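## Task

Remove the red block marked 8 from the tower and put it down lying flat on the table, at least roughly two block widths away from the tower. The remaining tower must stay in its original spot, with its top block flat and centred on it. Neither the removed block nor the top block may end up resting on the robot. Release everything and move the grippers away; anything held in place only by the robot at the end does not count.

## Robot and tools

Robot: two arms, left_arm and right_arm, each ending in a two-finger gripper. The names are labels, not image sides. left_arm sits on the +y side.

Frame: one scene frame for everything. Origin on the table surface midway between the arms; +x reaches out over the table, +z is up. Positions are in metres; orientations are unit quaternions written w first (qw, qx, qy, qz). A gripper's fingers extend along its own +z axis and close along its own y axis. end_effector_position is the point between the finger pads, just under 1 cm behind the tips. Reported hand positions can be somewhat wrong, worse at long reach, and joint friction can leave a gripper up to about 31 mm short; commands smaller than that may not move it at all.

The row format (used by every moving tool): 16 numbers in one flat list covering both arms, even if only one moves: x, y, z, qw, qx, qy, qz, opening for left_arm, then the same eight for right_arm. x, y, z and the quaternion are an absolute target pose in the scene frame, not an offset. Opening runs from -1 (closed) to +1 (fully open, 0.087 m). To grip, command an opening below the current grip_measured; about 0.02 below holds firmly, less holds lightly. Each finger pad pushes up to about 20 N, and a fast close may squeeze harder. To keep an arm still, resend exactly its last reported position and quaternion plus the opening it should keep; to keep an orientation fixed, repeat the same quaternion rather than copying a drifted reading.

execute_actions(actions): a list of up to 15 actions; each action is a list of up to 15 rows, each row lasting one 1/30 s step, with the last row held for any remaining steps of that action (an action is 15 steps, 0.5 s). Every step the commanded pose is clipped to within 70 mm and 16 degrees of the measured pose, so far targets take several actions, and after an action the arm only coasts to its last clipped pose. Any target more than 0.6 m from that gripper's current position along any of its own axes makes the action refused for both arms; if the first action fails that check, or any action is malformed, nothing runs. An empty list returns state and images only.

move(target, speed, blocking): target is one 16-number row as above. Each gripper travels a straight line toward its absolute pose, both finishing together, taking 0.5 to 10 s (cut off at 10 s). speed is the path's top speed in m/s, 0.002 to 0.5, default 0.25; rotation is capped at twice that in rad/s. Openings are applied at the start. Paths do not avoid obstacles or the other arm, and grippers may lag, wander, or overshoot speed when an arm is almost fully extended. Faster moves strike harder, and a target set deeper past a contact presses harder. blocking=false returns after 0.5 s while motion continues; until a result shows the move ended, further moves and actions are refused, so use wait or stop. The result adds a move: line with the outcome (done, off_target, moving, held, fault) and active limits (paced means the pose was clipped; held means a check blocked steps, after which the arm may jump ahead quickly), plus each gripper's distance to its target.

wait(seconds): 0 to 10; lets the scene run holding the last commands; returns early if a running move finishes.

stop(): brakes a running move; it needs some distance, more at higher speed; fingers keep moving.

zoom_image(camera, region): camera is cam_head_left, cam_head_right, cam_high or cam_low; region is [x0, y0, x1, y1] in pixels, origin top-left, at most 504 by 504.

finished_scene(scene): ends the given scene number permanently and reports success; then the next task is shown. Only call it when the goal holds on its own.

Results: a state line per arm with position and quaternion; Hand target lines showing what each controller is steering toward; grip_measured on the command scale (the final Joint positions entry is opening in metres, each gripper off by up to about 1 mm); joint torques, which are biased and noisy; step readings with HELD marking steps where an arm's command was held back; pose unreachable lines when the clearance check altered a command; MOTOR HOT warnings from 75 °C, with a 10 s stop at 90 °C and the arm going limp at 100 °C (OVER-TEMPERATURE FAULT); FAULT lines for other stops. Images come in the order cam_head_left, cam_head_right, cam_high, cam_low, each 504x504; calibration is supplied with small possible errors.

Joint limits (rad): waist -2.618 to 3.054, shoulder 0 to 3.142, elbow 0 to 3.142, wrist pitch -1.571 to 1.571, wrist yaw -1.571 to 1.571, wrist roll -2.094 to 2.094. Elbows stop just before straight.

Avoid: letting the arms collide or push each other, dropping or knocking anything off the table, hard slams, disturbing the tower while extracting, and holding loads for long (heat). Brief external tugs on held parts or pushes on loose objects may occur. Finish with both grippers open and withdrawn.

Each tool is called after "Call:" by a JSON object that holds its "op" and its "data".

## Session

Call:
{"op": "execute_actions", "data": {"actions": []}}

Scene clock: 0.00 s.
left_arm: end_effector_position=(+0.4354, +0.6861, +0.1783) grip_measured=+1.000 end_effector_quat_wxyz=(+0.498, +0.302, +0.696, +0.420) | right_arm: end_effector_position=(+0.3984, -0.3178, +0.3759) grip_measured=+1.000 end_effector_quat_wxyz=(-0.102, +0.790, -0.463, +0.388)
Joint positions: left_arm=[0.907 1.975 1.239 0.555 0.564 1.208 0.087] | right_arm=[ 0.297  1.657  2.064 -1.251  0.435 -1.913  0.087]
Joint velocities: left_arm=[ 0.002  0.007 -0.012  0.081 -0.051 -0.007  0.   ] | right_arm=[ 0.007 -0.002 -0.007  0.037 -0.022 -0.066  0.   ]
Joint torques (N m, as the arm reports them, + toward a larger angle): no reading
Hand target (left_arm): +0.435, +0.686, +0.178; +0.498, +0.302, +0.696, +0.420
Hand target (right_arm): +0.398, -0.318, +0.376; -0.102, +0.790, -0.463, +0.388

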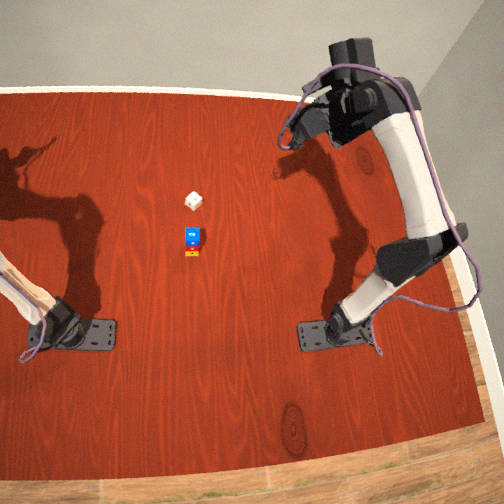

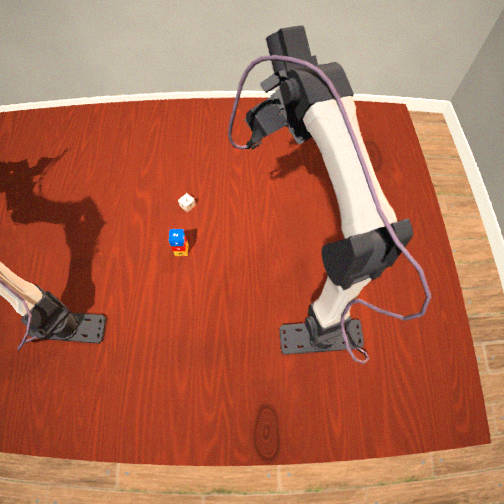

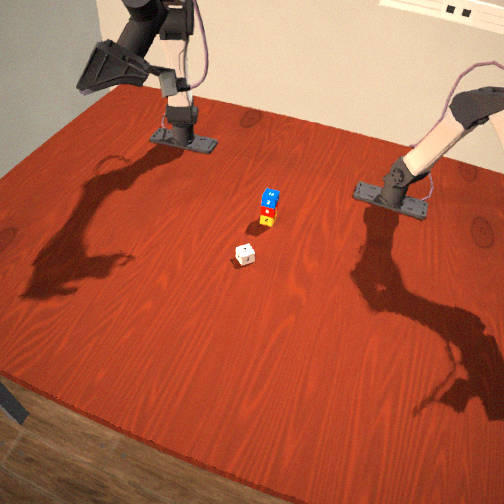

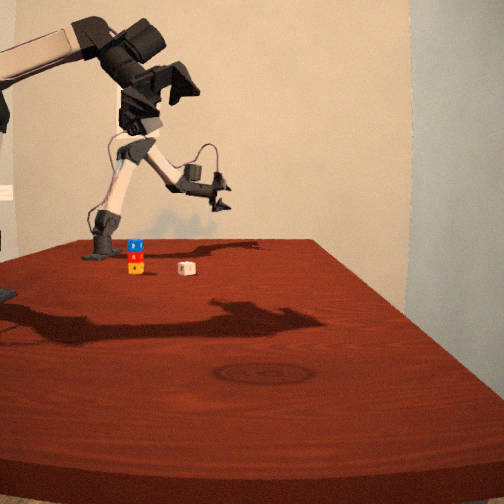

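Call:
{"op": "move", "data": {"target": [0.22,0.0,0.14,0,0.7071,0.7071,0,1,0.3984,-0.45,0.3759,-0.102,0.79,-0.463,0.388,1]}}

Call:
{"op": "zoom_image", "data": {"camera": "cam_high", "region": [200,130,320,250]}}

Call:
{"op": "zoom_image", "data": {"camera": "cam_low", "region": [80,170,200,290]}}

Scene clock: 13.03 s.
left_arm: end_effector_position=(+0.2105, +0.0114, +0.1407) grip_measured=+1.000 end_effector_quat_wxyz=(-0.012, +0.707, +0.707, +0.007) | right_arm: end_effector_position=(+0.3922, -0.4457, +0.3679) grip_measured=+1.000 end_effector_quat_wxyz=(-0.090, +0.761, -0.523, +0.373)
Joint positions: left_arm=[-0.963  1.994  1.893 -1.495 -0.009  0.562  0.087] | right_arm=[-0.108  1.6    1.986 -1.191  0.208 -2.09   0.087]
Joint velocities: left_arm=[ 0.002  0.012 -0.002 -0.037  0.037  0.037 -0.   ] | right_arm=[-0.002  0.012  0.002  0.022  0.051 -0.022  0.   ]
Joint torques (N m, as the arm reports them, + toward a larger angle): left_arm=[ -0.32 -10.42   7.7    0.24   0.11  -0.18] | right_arm=[-0.55 -6.05 10.17  1.74 -0.1   0.02]
Hand target (left_arm): +0.209, +0.007, +0.144; -0.009, +0.705, +0.709, +0.003
Hand target (right_arm): +0.399, -0.448, +0.376; -0.098, +0.755, -0.522, +0.385
Off the commanded pose (left_arm): 0.015 m, 2 deg.
Off the commanded pose (right_arm): 0.011 m, 8 deg.
joint sent to its limit (right arm) — the command would take joint 6 (wrist roll) past its lower limit, so that joint was sent only as far as its limit.
move: off_target (left_arm, right_arm)

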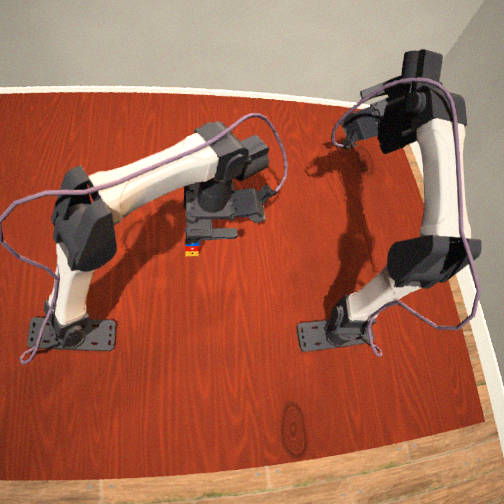

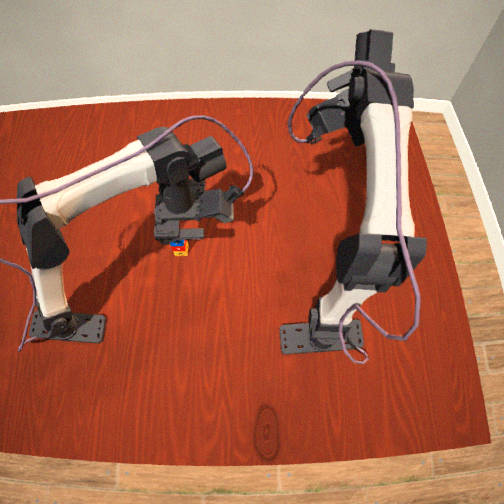

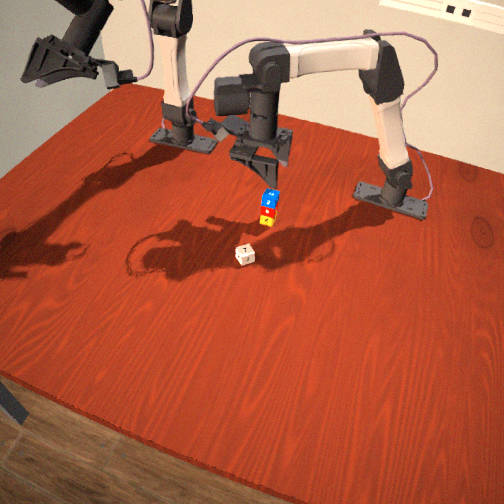

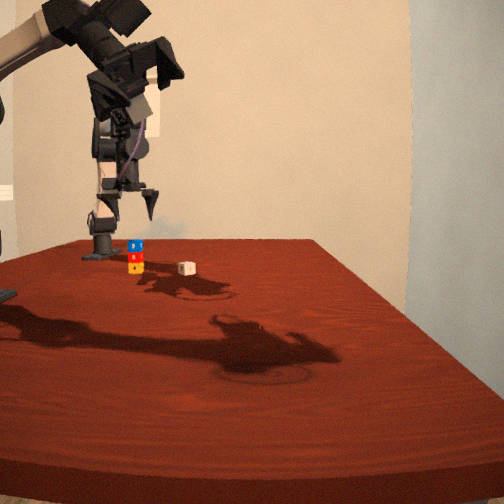

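Region (200, 130, 320, 250) of cam_high's 504x504 image, scaled by 4.200, with more detail than that image has.

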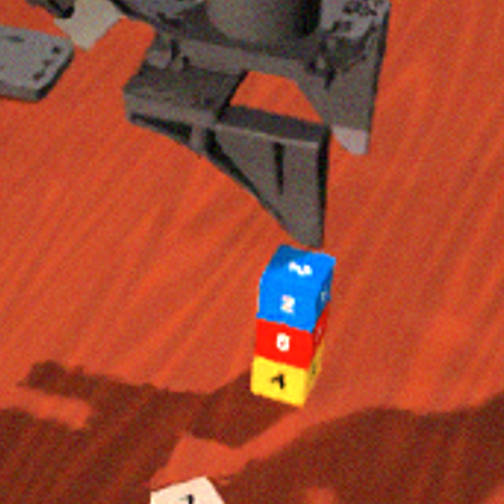

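Region (80, 170, 200, 290) of cam_low's 504x504 image, scaled by 4.200, with more detail than that image has.

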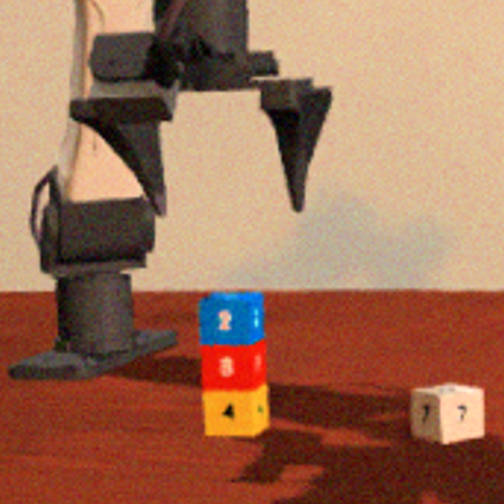

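Call:
{"op": "move", "data": {"target": [0.219,-0.002,0.032,0,0.7071,0.7071,0,0.5,0.3922,-0.4457,0.3679,-0.09,0.761,-0.523,0.373,1], "speed": 0.08}}

Call:
{"op": "zoom_image", "data": {"camera": "cam_high", "region": [200,130,320,250]}}

Call:
{"op": "zoom_image", "data": {"camera": "cam_low", "region": [80,170,200,290]}}

Scene clock: 20.93 s.
left_arm: end_effector_position=(+0.2188, -0.0022, +0.0396) grip_measured=+0.500 end_effector_quat_wxyz=(+0.006, +0.707, +0.708, +0.003) | right_arm: end_effector_position=(+0.3922, -0.4457, +0.3679) grip_measured=+1.000 end_effector_quat_wxyz=(-0.090, +0.761, -0.523, +0.373)
Joint positions: left_arm=[-0.963  2.042  1.565 -1.082 -0.008  0.562  0.066] | right_arm=[-0.108  1.6    1.986 -1.191  0.208 -2.09   0.087]
Joint velocities: left_arm=[-0.002  0.022 -0.007 -0.007  0.022  0.007 -0.   ] | right_arm=[-0.012  0.017 -0.012  0.007  0.007  0.037  0.   ]
Joint torques (N m, as the arm reports them, + toward a larger angle): left_arm=[  0.37 -10.89   4.19   0.58   0.11  -0.02] | right_arm=[ 0.24 -7.3   7.64  1.54  0.    0.05]
Hand target (left_arm): +0.218, -0.000, +0.032; -0.000, +0.707, +0.707, +0.000
Hand target (right_arm): +0.392, -0.446, +0.368; -0.090, +0.761, -0.523, +0.373
Off the commanded pose (left_arm): 0.008 m, 1 deg.
Off the commanded pose (right_arm): 0.000 m, 0 deg.
move: done

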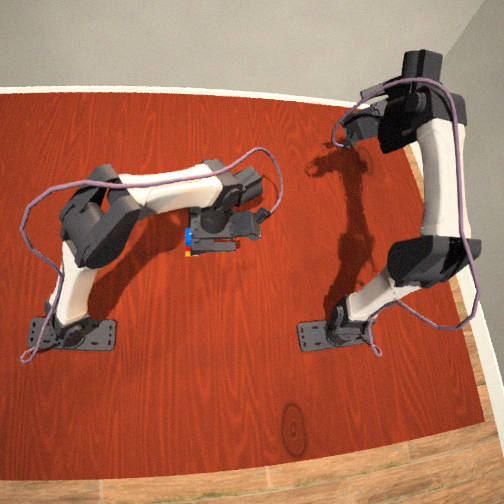

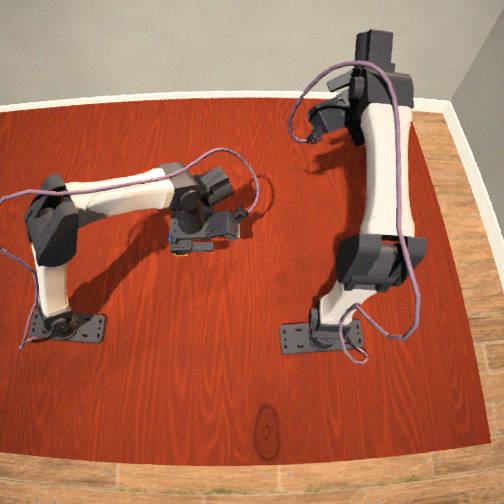

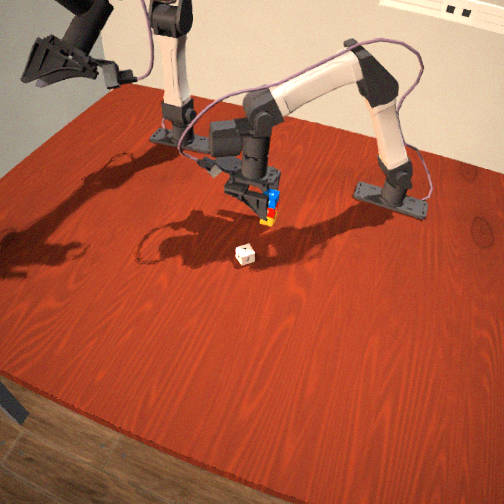

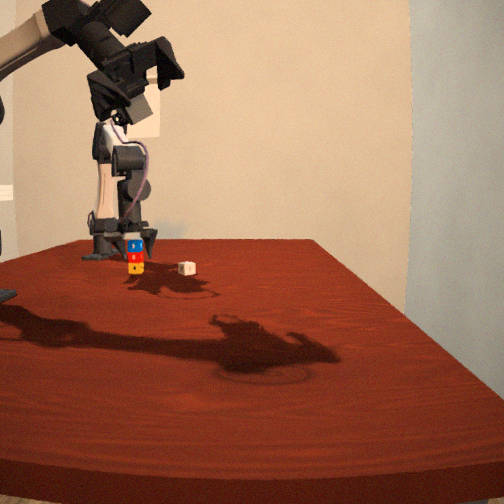

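Region (200, 130, 320, 250) of cam_high's 504x504 image, scaled by 4.200, with more detail than that image has.

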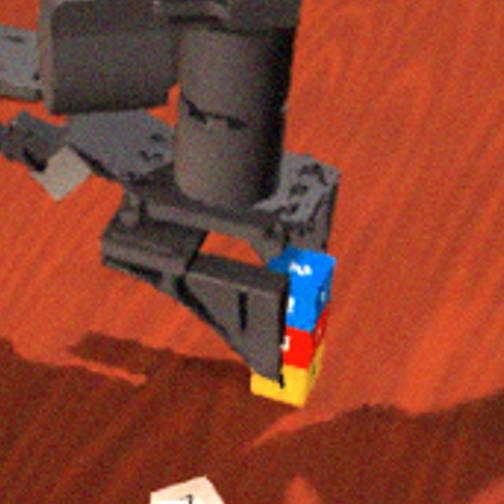

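Region (80, 170, 200, 290) of cam_low's 504x504 image, scaled by 4.200, with more detail than that image has.

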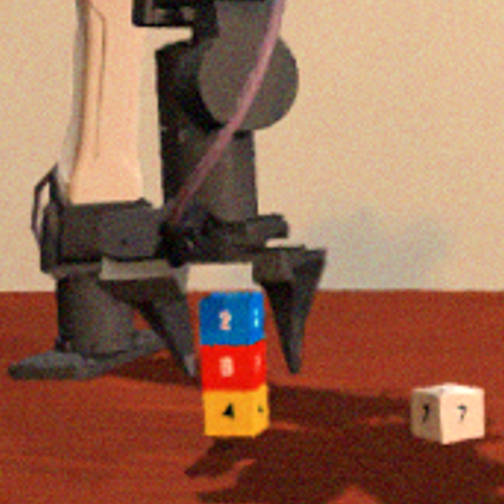

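Gripper is about 5 mm too far in +x; shifting toward the base.

Call:
{"op": "move", "data": {"target": [0.214,0.005,0.034,0,0.7071,0.7071,0,0.1,0.3922,-0.4457,0.3679,-0.09,0.761,-0.523,0.373,1], "speed": 0.03}}

Call:
{"op": "zoom_image", "data": {"camera": "cam_low", "region": [80,170,200,290]}}

Scene clock: 28.70 s.
left_arm: end_effector_position=(+0.2147, +0.0041, +0.0335) grip_measured=+0.100 end_effector_quat_wxyz=(-0.005, +0.707, +0.708, +0.005) | right_arm: end_effector_position=(+0.3922, -0.4457, +0.3679) grip_measured=+1.000 end_effector_quat_wxyz=(-0.090, +0.761, -0.523, +0.373)
Joint positions: left_arm=[-0.963  2.042  1.537 -1.077 -0.007  0.562  0.048] | right_arm=[-0.108  1.6    1.986 -1.191  0.208 -2.09   0.087]
Joint velocities: left_arm=[ 0.017 -0.002 -0.007 -0.081  0.051  0.022  0.001] | right_arm=[-0.012 -0.002 -0.002 -0.022  0.022 -0.007  0.   ]
Joint torques (N m, as the arm reports them, + toward a larger angle): left_arm=[  0.35 -12.84   4.05   0.59   0.09  -0.02] | right_arm=[ 0.24 -7.26  7.6   1.55 -0.01  0.07]
Hand target (left_arm): +0.214, +0.005, +0.034; -0.000, +0.707, +0.707, -0.000
Hand target (right_arm): +0.392, -0.446, +0.368; -0.090, +0.761, -0.523, +0.373
Off the commanded pose (left_arm): 0.001 m, 1 deg.
Off the commanded pose (right_arm): 0.000 m, 0 deg.
move: done

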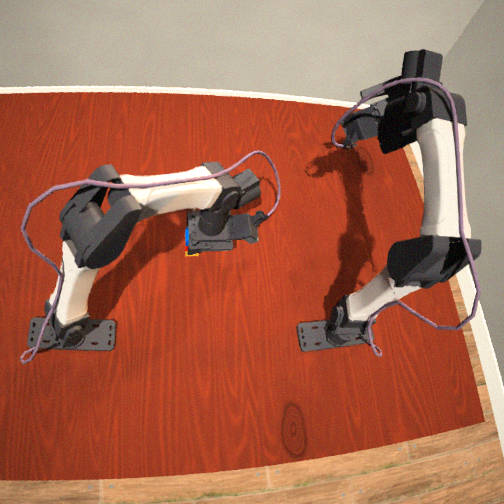

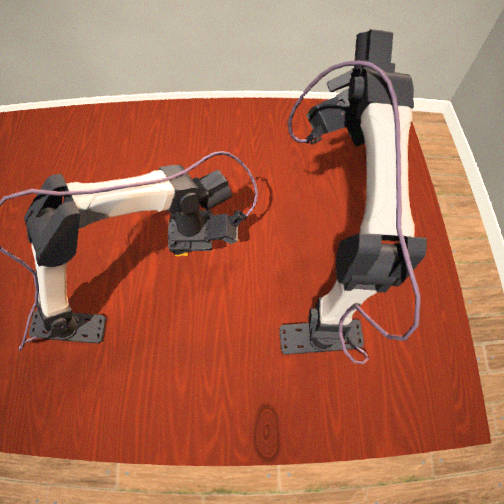

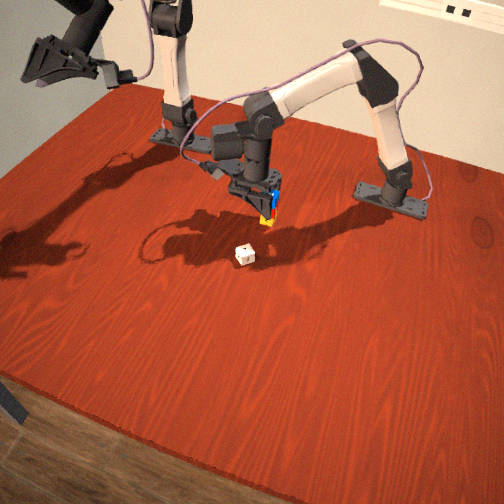

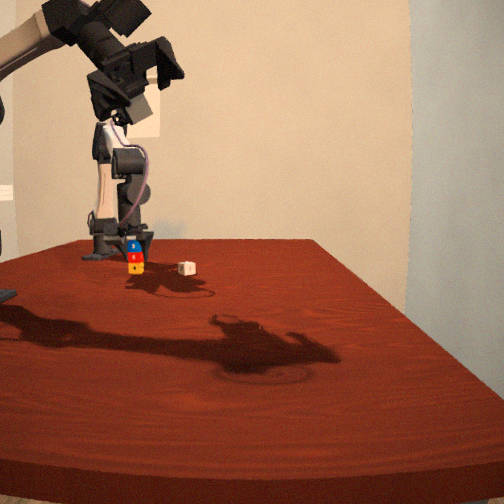

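Region (80, 170, 200, 290) of cam_low's 504x504 image, scaled by 4.200, with more detail than that image has.

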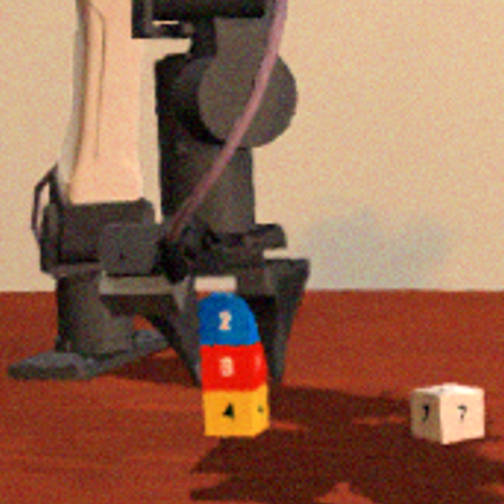

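Too low; raise.

Call:
{"op": "move", "data": {"target": [0.215,0.002,0.05,0,0.7071,0.7071,0,0.1,0.3922,-0.4457,0.3679,-0.09,0.761,-0.523,0.373,1], "speed": 0.03}}

Call:
{"op": "zoom_image", "data": {"camera": "cam_low", "region": [80,170,200,290]}}

Scene clock: 35.07 s.
left_arm: end_effector_position=(+0.2122, +0.0080, +0.0378) grip_measured=+0.100 end_effector_quat_wxyz=(-0.016, +0.707, +0.707, +0.007) | right_arm: end_effector_position=(+0.3922, -0.4457, +0.3679) grip_measured=+1.000 end_effector_quat_wxyz=(-0.090, +0.761, -0.523, +0.373)
Joint positions: left_arm=[-0.963  2.042  1.55  -1.113 -0.007  0.562  0.048] | right_arm=[-0.108  1.6    1.986 -1.191  0.208 -2.09   0.087]
Joint velocities: left_arm=[-0.017  0.012 -0.007 -0.007 -0.022  0.007 -0.001] | right_arm=[-0.002  0.002 -0.007 -0.022 -0.037 -0.037  0.   ]
Joint torques (N m, as the arm reports them, + toward a larger angle): left_arm=[  0.14 -13.02   7.61   0.24   0.09  -0.04] | right_arm=[ 0.22 -7.31  7.58  1.56 -0.01  0.05]
Hand target (left_arm): +0.215, +0.002, +0.050; +0.000, +0.707, +0.707, +0.000
Hand target (right_arm): +0.392, -0.446, +0.368; -0.090, +0.761, -0.523, +0.373
Off the commanded pose (left_arm): 0.014 m, 2 deg.
Off the commanded pose (right_arm): 0.000 m, 0 deg.
move: off_target (left_arm)

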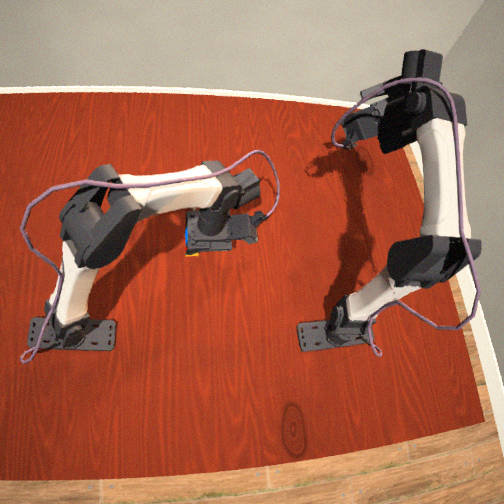

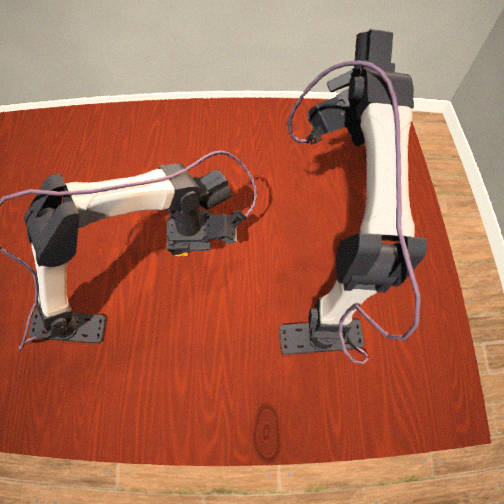

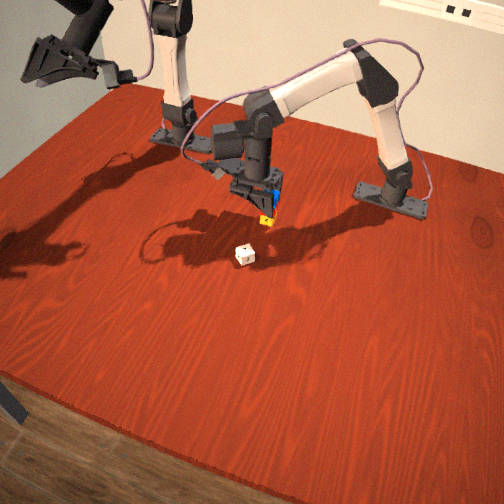

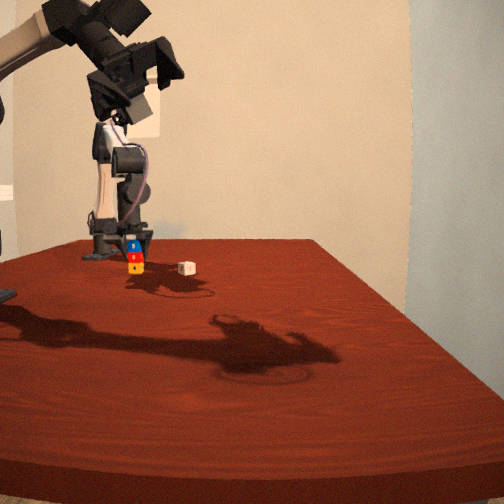

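Region (80, 170, 200, 290) of cam_low's 504x504 image, scaled by 4.200, with more detail than that image has.

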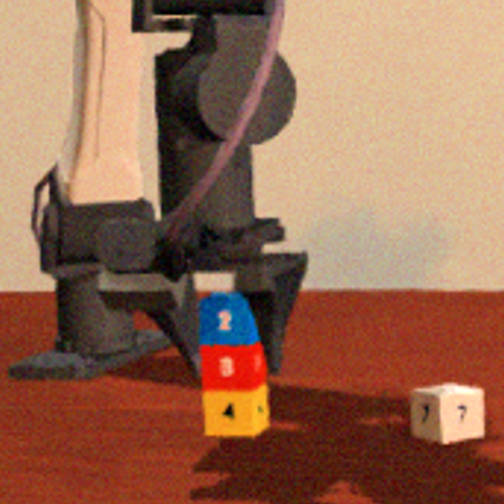

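Call:
{"op": "move", "data": {"target": [0.215,0.002,0.05,0,0.7071,0.7071,0,-0.4,0.3922,-0.4457,0.3679,-0.09,0.761,-0.523,0.373,1]}}

Call:
{"op": "move", "data": {"target": [0.215,0.002,0.08,0,0.7071,0.7071,0,-0.4,0.3922,-0.4457,0.3679,-0.09,0.761,-0.523,0.373,1], "speed": 0.05}}

Call:
{"op": "move", "data": {"target": [0.28,0.12,0.06,0,0.7071,0.7071,0,-0.4,0.3922,-0.4457,0.3679,-0.09,0.761,-0.523,0.373,1], "speed": 0.12}}

Call:
{"op": "move", "data": {"target": [0.28,0.12,0.001,0,0.7071,0.7071,0,-0.4,0.3922,-0.4457,0.3679,-0.09,0.761,-0.523,0.373,1], "speed": 0.04}}

Call:
{"op": "zoom_image", "data": {"camera": "cam_low", "region": [100,170,220,290]}}

Scene clock: 46.13 s.
left_arm: end_effector_position=(+0.2122, +0.0080, +0.0378) grip_measured=-0.277 end_effector_quat_wxyz=(-0.016, +0.707, +0.707, +0.007) | right_arm: end_effector_position=(+0.3922, -0.4457, +0.3679) grip_measured=+1.000 end_effector_quat_wxyz=(-0.090, +0.761, -0.523, +0.373)
Joint positions: left_arm=[-0.963  2.042  1.55  -1.113 -0.007  0.562  0.032] | right_arm=[-0.108  1.6    1.986 -1.191  0.208 -2.09   0.087]
Joint velocities: left_arm=[-0.027  0.002 -0.002 -0.022  0.066  0.095  0.   ] | right_arm=[ 0.002 -0.002 -0.017 -0.037 -0.11  -0.007  0.   ]
Joint torques (N m, as the arm reports them, + toward a larger angle): left_arm=[  0.11 -13.04   7.55   0.24   0.09  -0.04] | right_arm=[ 0.3  -7.3   7.61  1.56 -0.01  0.08]
Hand target (left_arm): +0.215, +0.002, +0.050; +0.000, +0.707, +0.707, +0.000
Hand target (right_arm): +0.392, -0.446, +0.368; -0.090, +0.761, -0.523, +0.373
Off the commanded pose (left_arm): 0.014 m, 2 deg.
Off the commanded pose (right_arm): 0.000 m, 0 deg.
move: off_target (left_arm)

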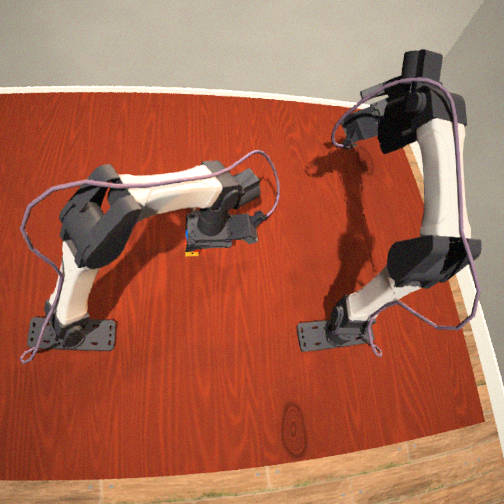

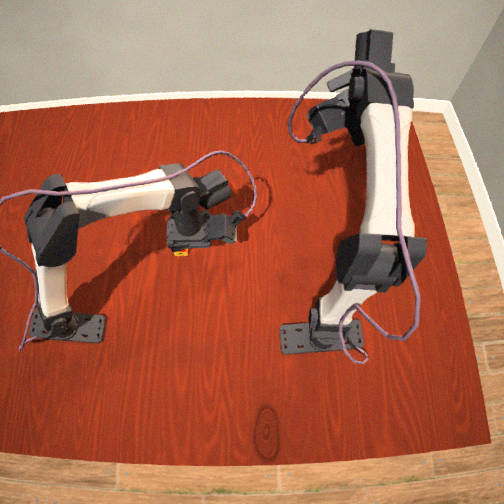

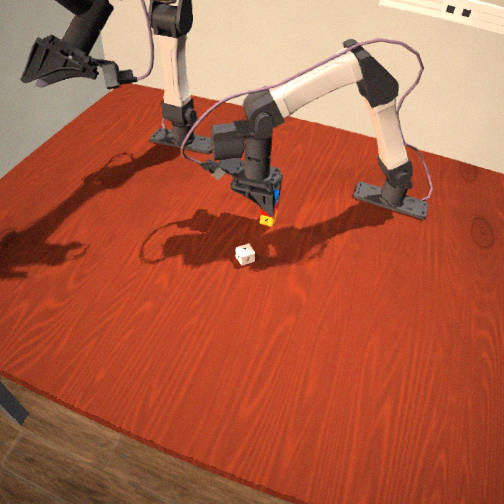

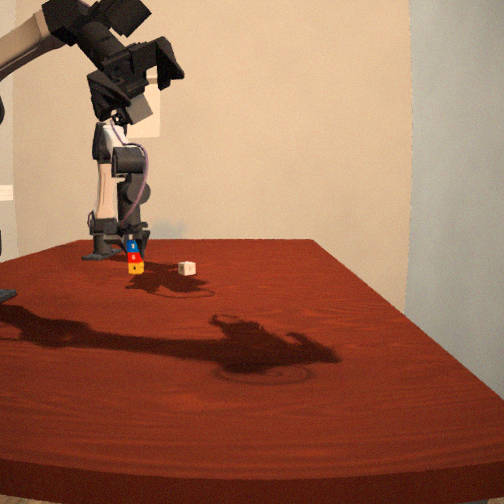

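Scene clock: 47.43 s.
left_arm: end_effector_position=(+0.2137, +0.0057, +0.0684) grip_measured=-0.277 end_effector_quat_wxyz=(-0.013, +0.707, +0.707, +0.007) | right_arm: end_effector_position=(+0.3922, -0.4457, +0.3679) grip_measured=+1.000 end_effector_quat_wxyz=(-0.090, +0.761, -0.523, +0.373)
Joint positions: left_arm=[-0.963  2.024  1.648 -1.223 -0.007  0.562  0.032] | right_arm=[-0.108  1.6    1.986 -1.191  0.208 -2.09   0.087]
Joint velocities: left_arm=[-0.017  0.002 -0.007 -0.007 -0.051 -0.022 -0.   ] | right_arm=[ 0.007 -0.007 -0.002  0.022 -0.007  0.022  0.   ]
Joint torques (N m, as the arm reports them, + toward a larger angle): left_arm=[  0.11 -12.65   7.73   0.24   0.09  -0.05] | right_arm=[ 0.25 -7.25  7.63  1.55  0.    0.07]
Hand target (left_arm): +0.215, +0.001, +0.080; +0.000, +0.707, +0.707, +0.000
Hand target (right_arm): +0.392, -0.446, +0.368; -0.090, +0.761, -0.523, +0.373
Off the commanded pose (left_arm): 0.012 m, 2 deg.
Off the commanded pose (right_arm): 0.000 m, 0 deg.
move: off_target (left_arm)

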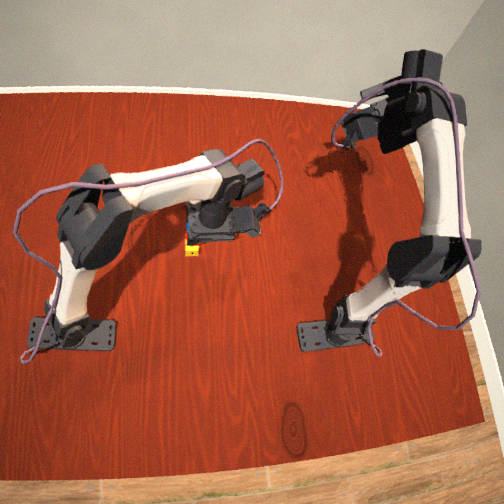

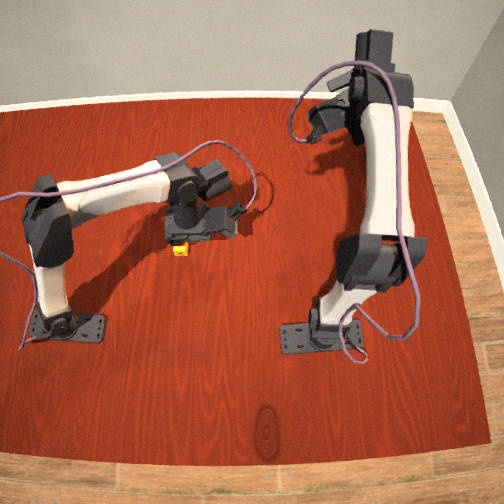

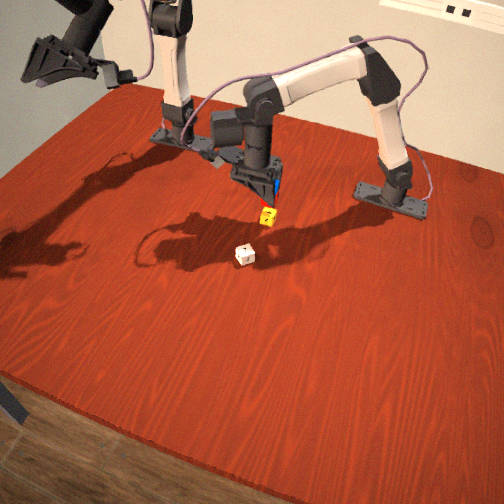

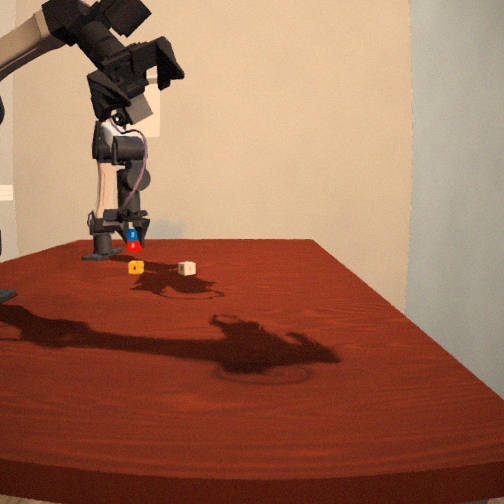

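Scene clock: 49.03 s.
left_arm: end_effector_position=(+0.2810, +0.1161, +0.0589) grip_measured=-0.277 end_effector_quat_wxyz=(-0.006, +0.706, +0.708, -0.001) | right_arm: end_effector_position=(+0.3922, -0.4457, +0.3679) grip_measured=+1.000 end_effector_quat_wxyz=(-0.090, +0.761, -0.523, +0.373)
Joint positions: left_arm=[-0.613  1.875  1.405 -1.113  0.     0.91   0.032] | right_arm=[-0.108  1.6    1.986 -1.191  0.208 -2.09   0.087]
Joint velocities: left_arm=[ 0.007 -0.012 -0.012 -0.022 -0.037 -0.022 -0.   ] | right_arm=[-0.007  0.002 -0.002  0.022 -0.022 -0.007  0.   ]
Joint torques (N m, as the arm reports them, + toward a larger angle): left_arm=[  0.63 -11.59   3.96   0.54   0.08   0.  ] | right_arm=[ 0.2  -7.25  7.61  1.56  0.    0.07]
Hand target (left_arm): +0.280, +0.118, +0.060; +0.002, +0.707, +0.707, -0.004
Hand target (right_arm): +0.392, -0.446, +0.368; -0.090, +0.761, -0.523, +0.373
Off the commanded pose (left_arm): 0.004 m, 1 deg.
Off the commanded pose (right_arm): 0.000 m, 0 deg.
move: done

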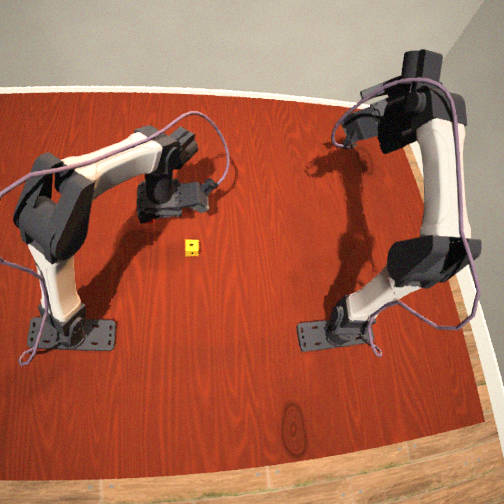

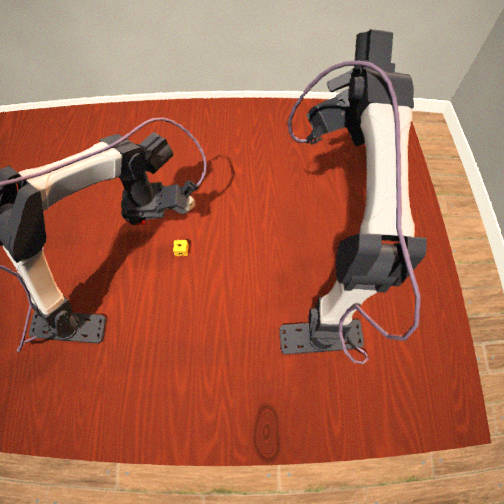

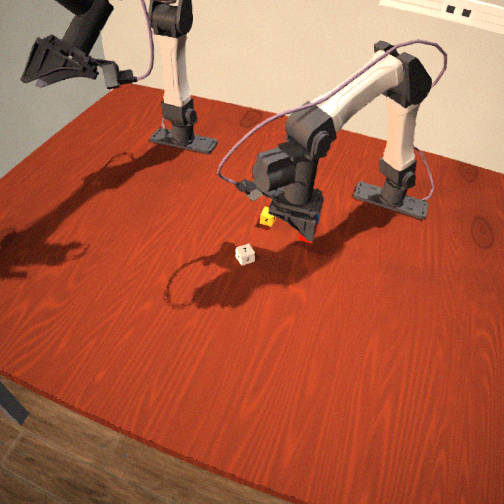

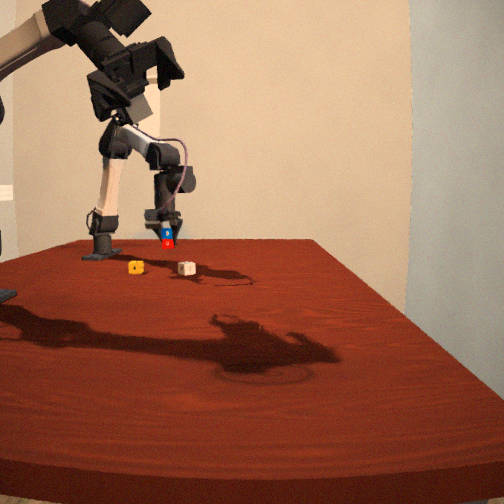

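Scene clock: 50.93 s.
left_arm: end_effector_position=(+0.2810, +0.1162, +0.0092) grip_measured=-0.277 end_effector_quat_wxyz=(+0.007, +0.707, +0.707, +0.001) | right_arm: end_effector_position=(+0.3922, -0.4457, +0.3679) grip_measured=+1.000 end_effector_quat_wxyz=(-0.090, +0.761, -0.523, +0.373)
Joint positions: left_arm=[-0.613  1.91   1.247 -0.893  0.     0.913  0.032] | right_arm=[-0.108  1.6    1.986 -1.191  0.208 -2.09   0.087]
Joint velocities: left_arm=[ 0.002  0.007  0.012 -0.007  0.125 -0.007 -0.001] | right_arm=[ 0.027 -0.017  0.002  0.022  0.037  0.081  0.   ]
Joint torques (N m, as the arm reports them, + toward a larger angle): left_arm=[ 0.67 -9.08  3.85  0.61  0.05  0.02] | right_arm=[ 0.21 -7.27  7.64  1.56  0.    0.06]
Hand target (left_arm): +0.279, +0.121, +0.001; -0.000, +0.707, +0.707, -0.000
Hand target (right_arm): +0.392, -0.446, +0.368; -0.090, +0.761, -0.523, +0.373
Off the commanded pose (left_arm): 0.009 m, 1 deg.
Off the commanded pose (right_arm): 0.000 m, 0 deg.
move: done

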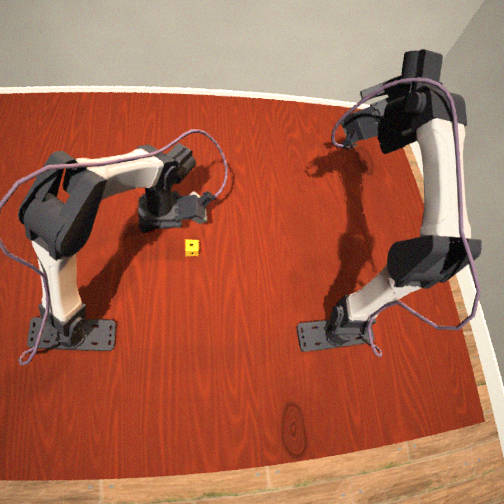

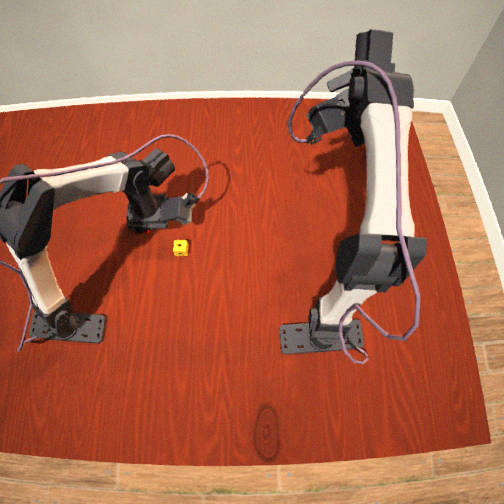

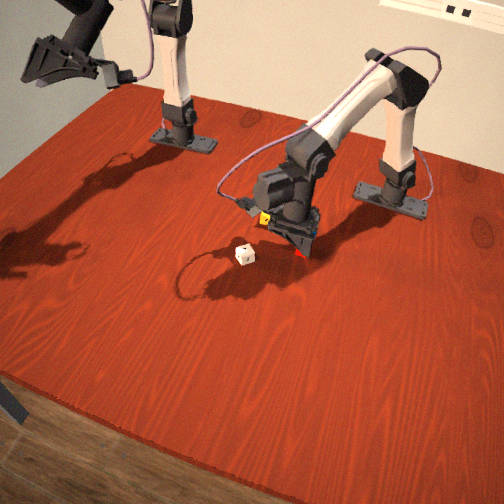

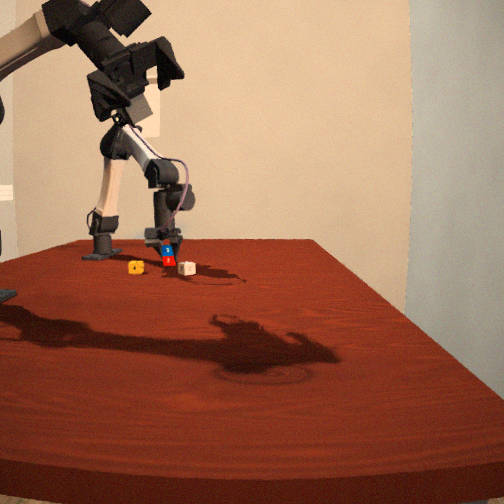

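Region (100, 170, 220, 290) of cam_low's 504x504 image, scaled by 4.200, with more detail than that image has.

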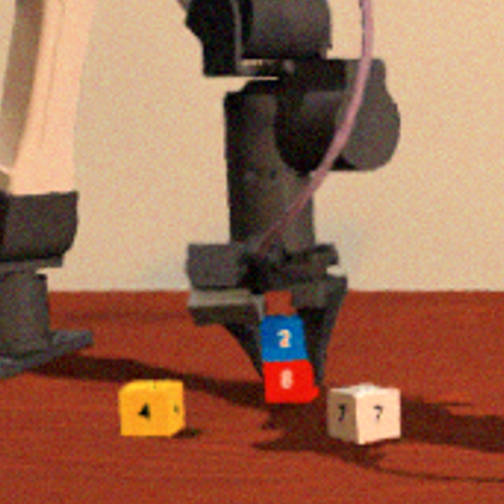

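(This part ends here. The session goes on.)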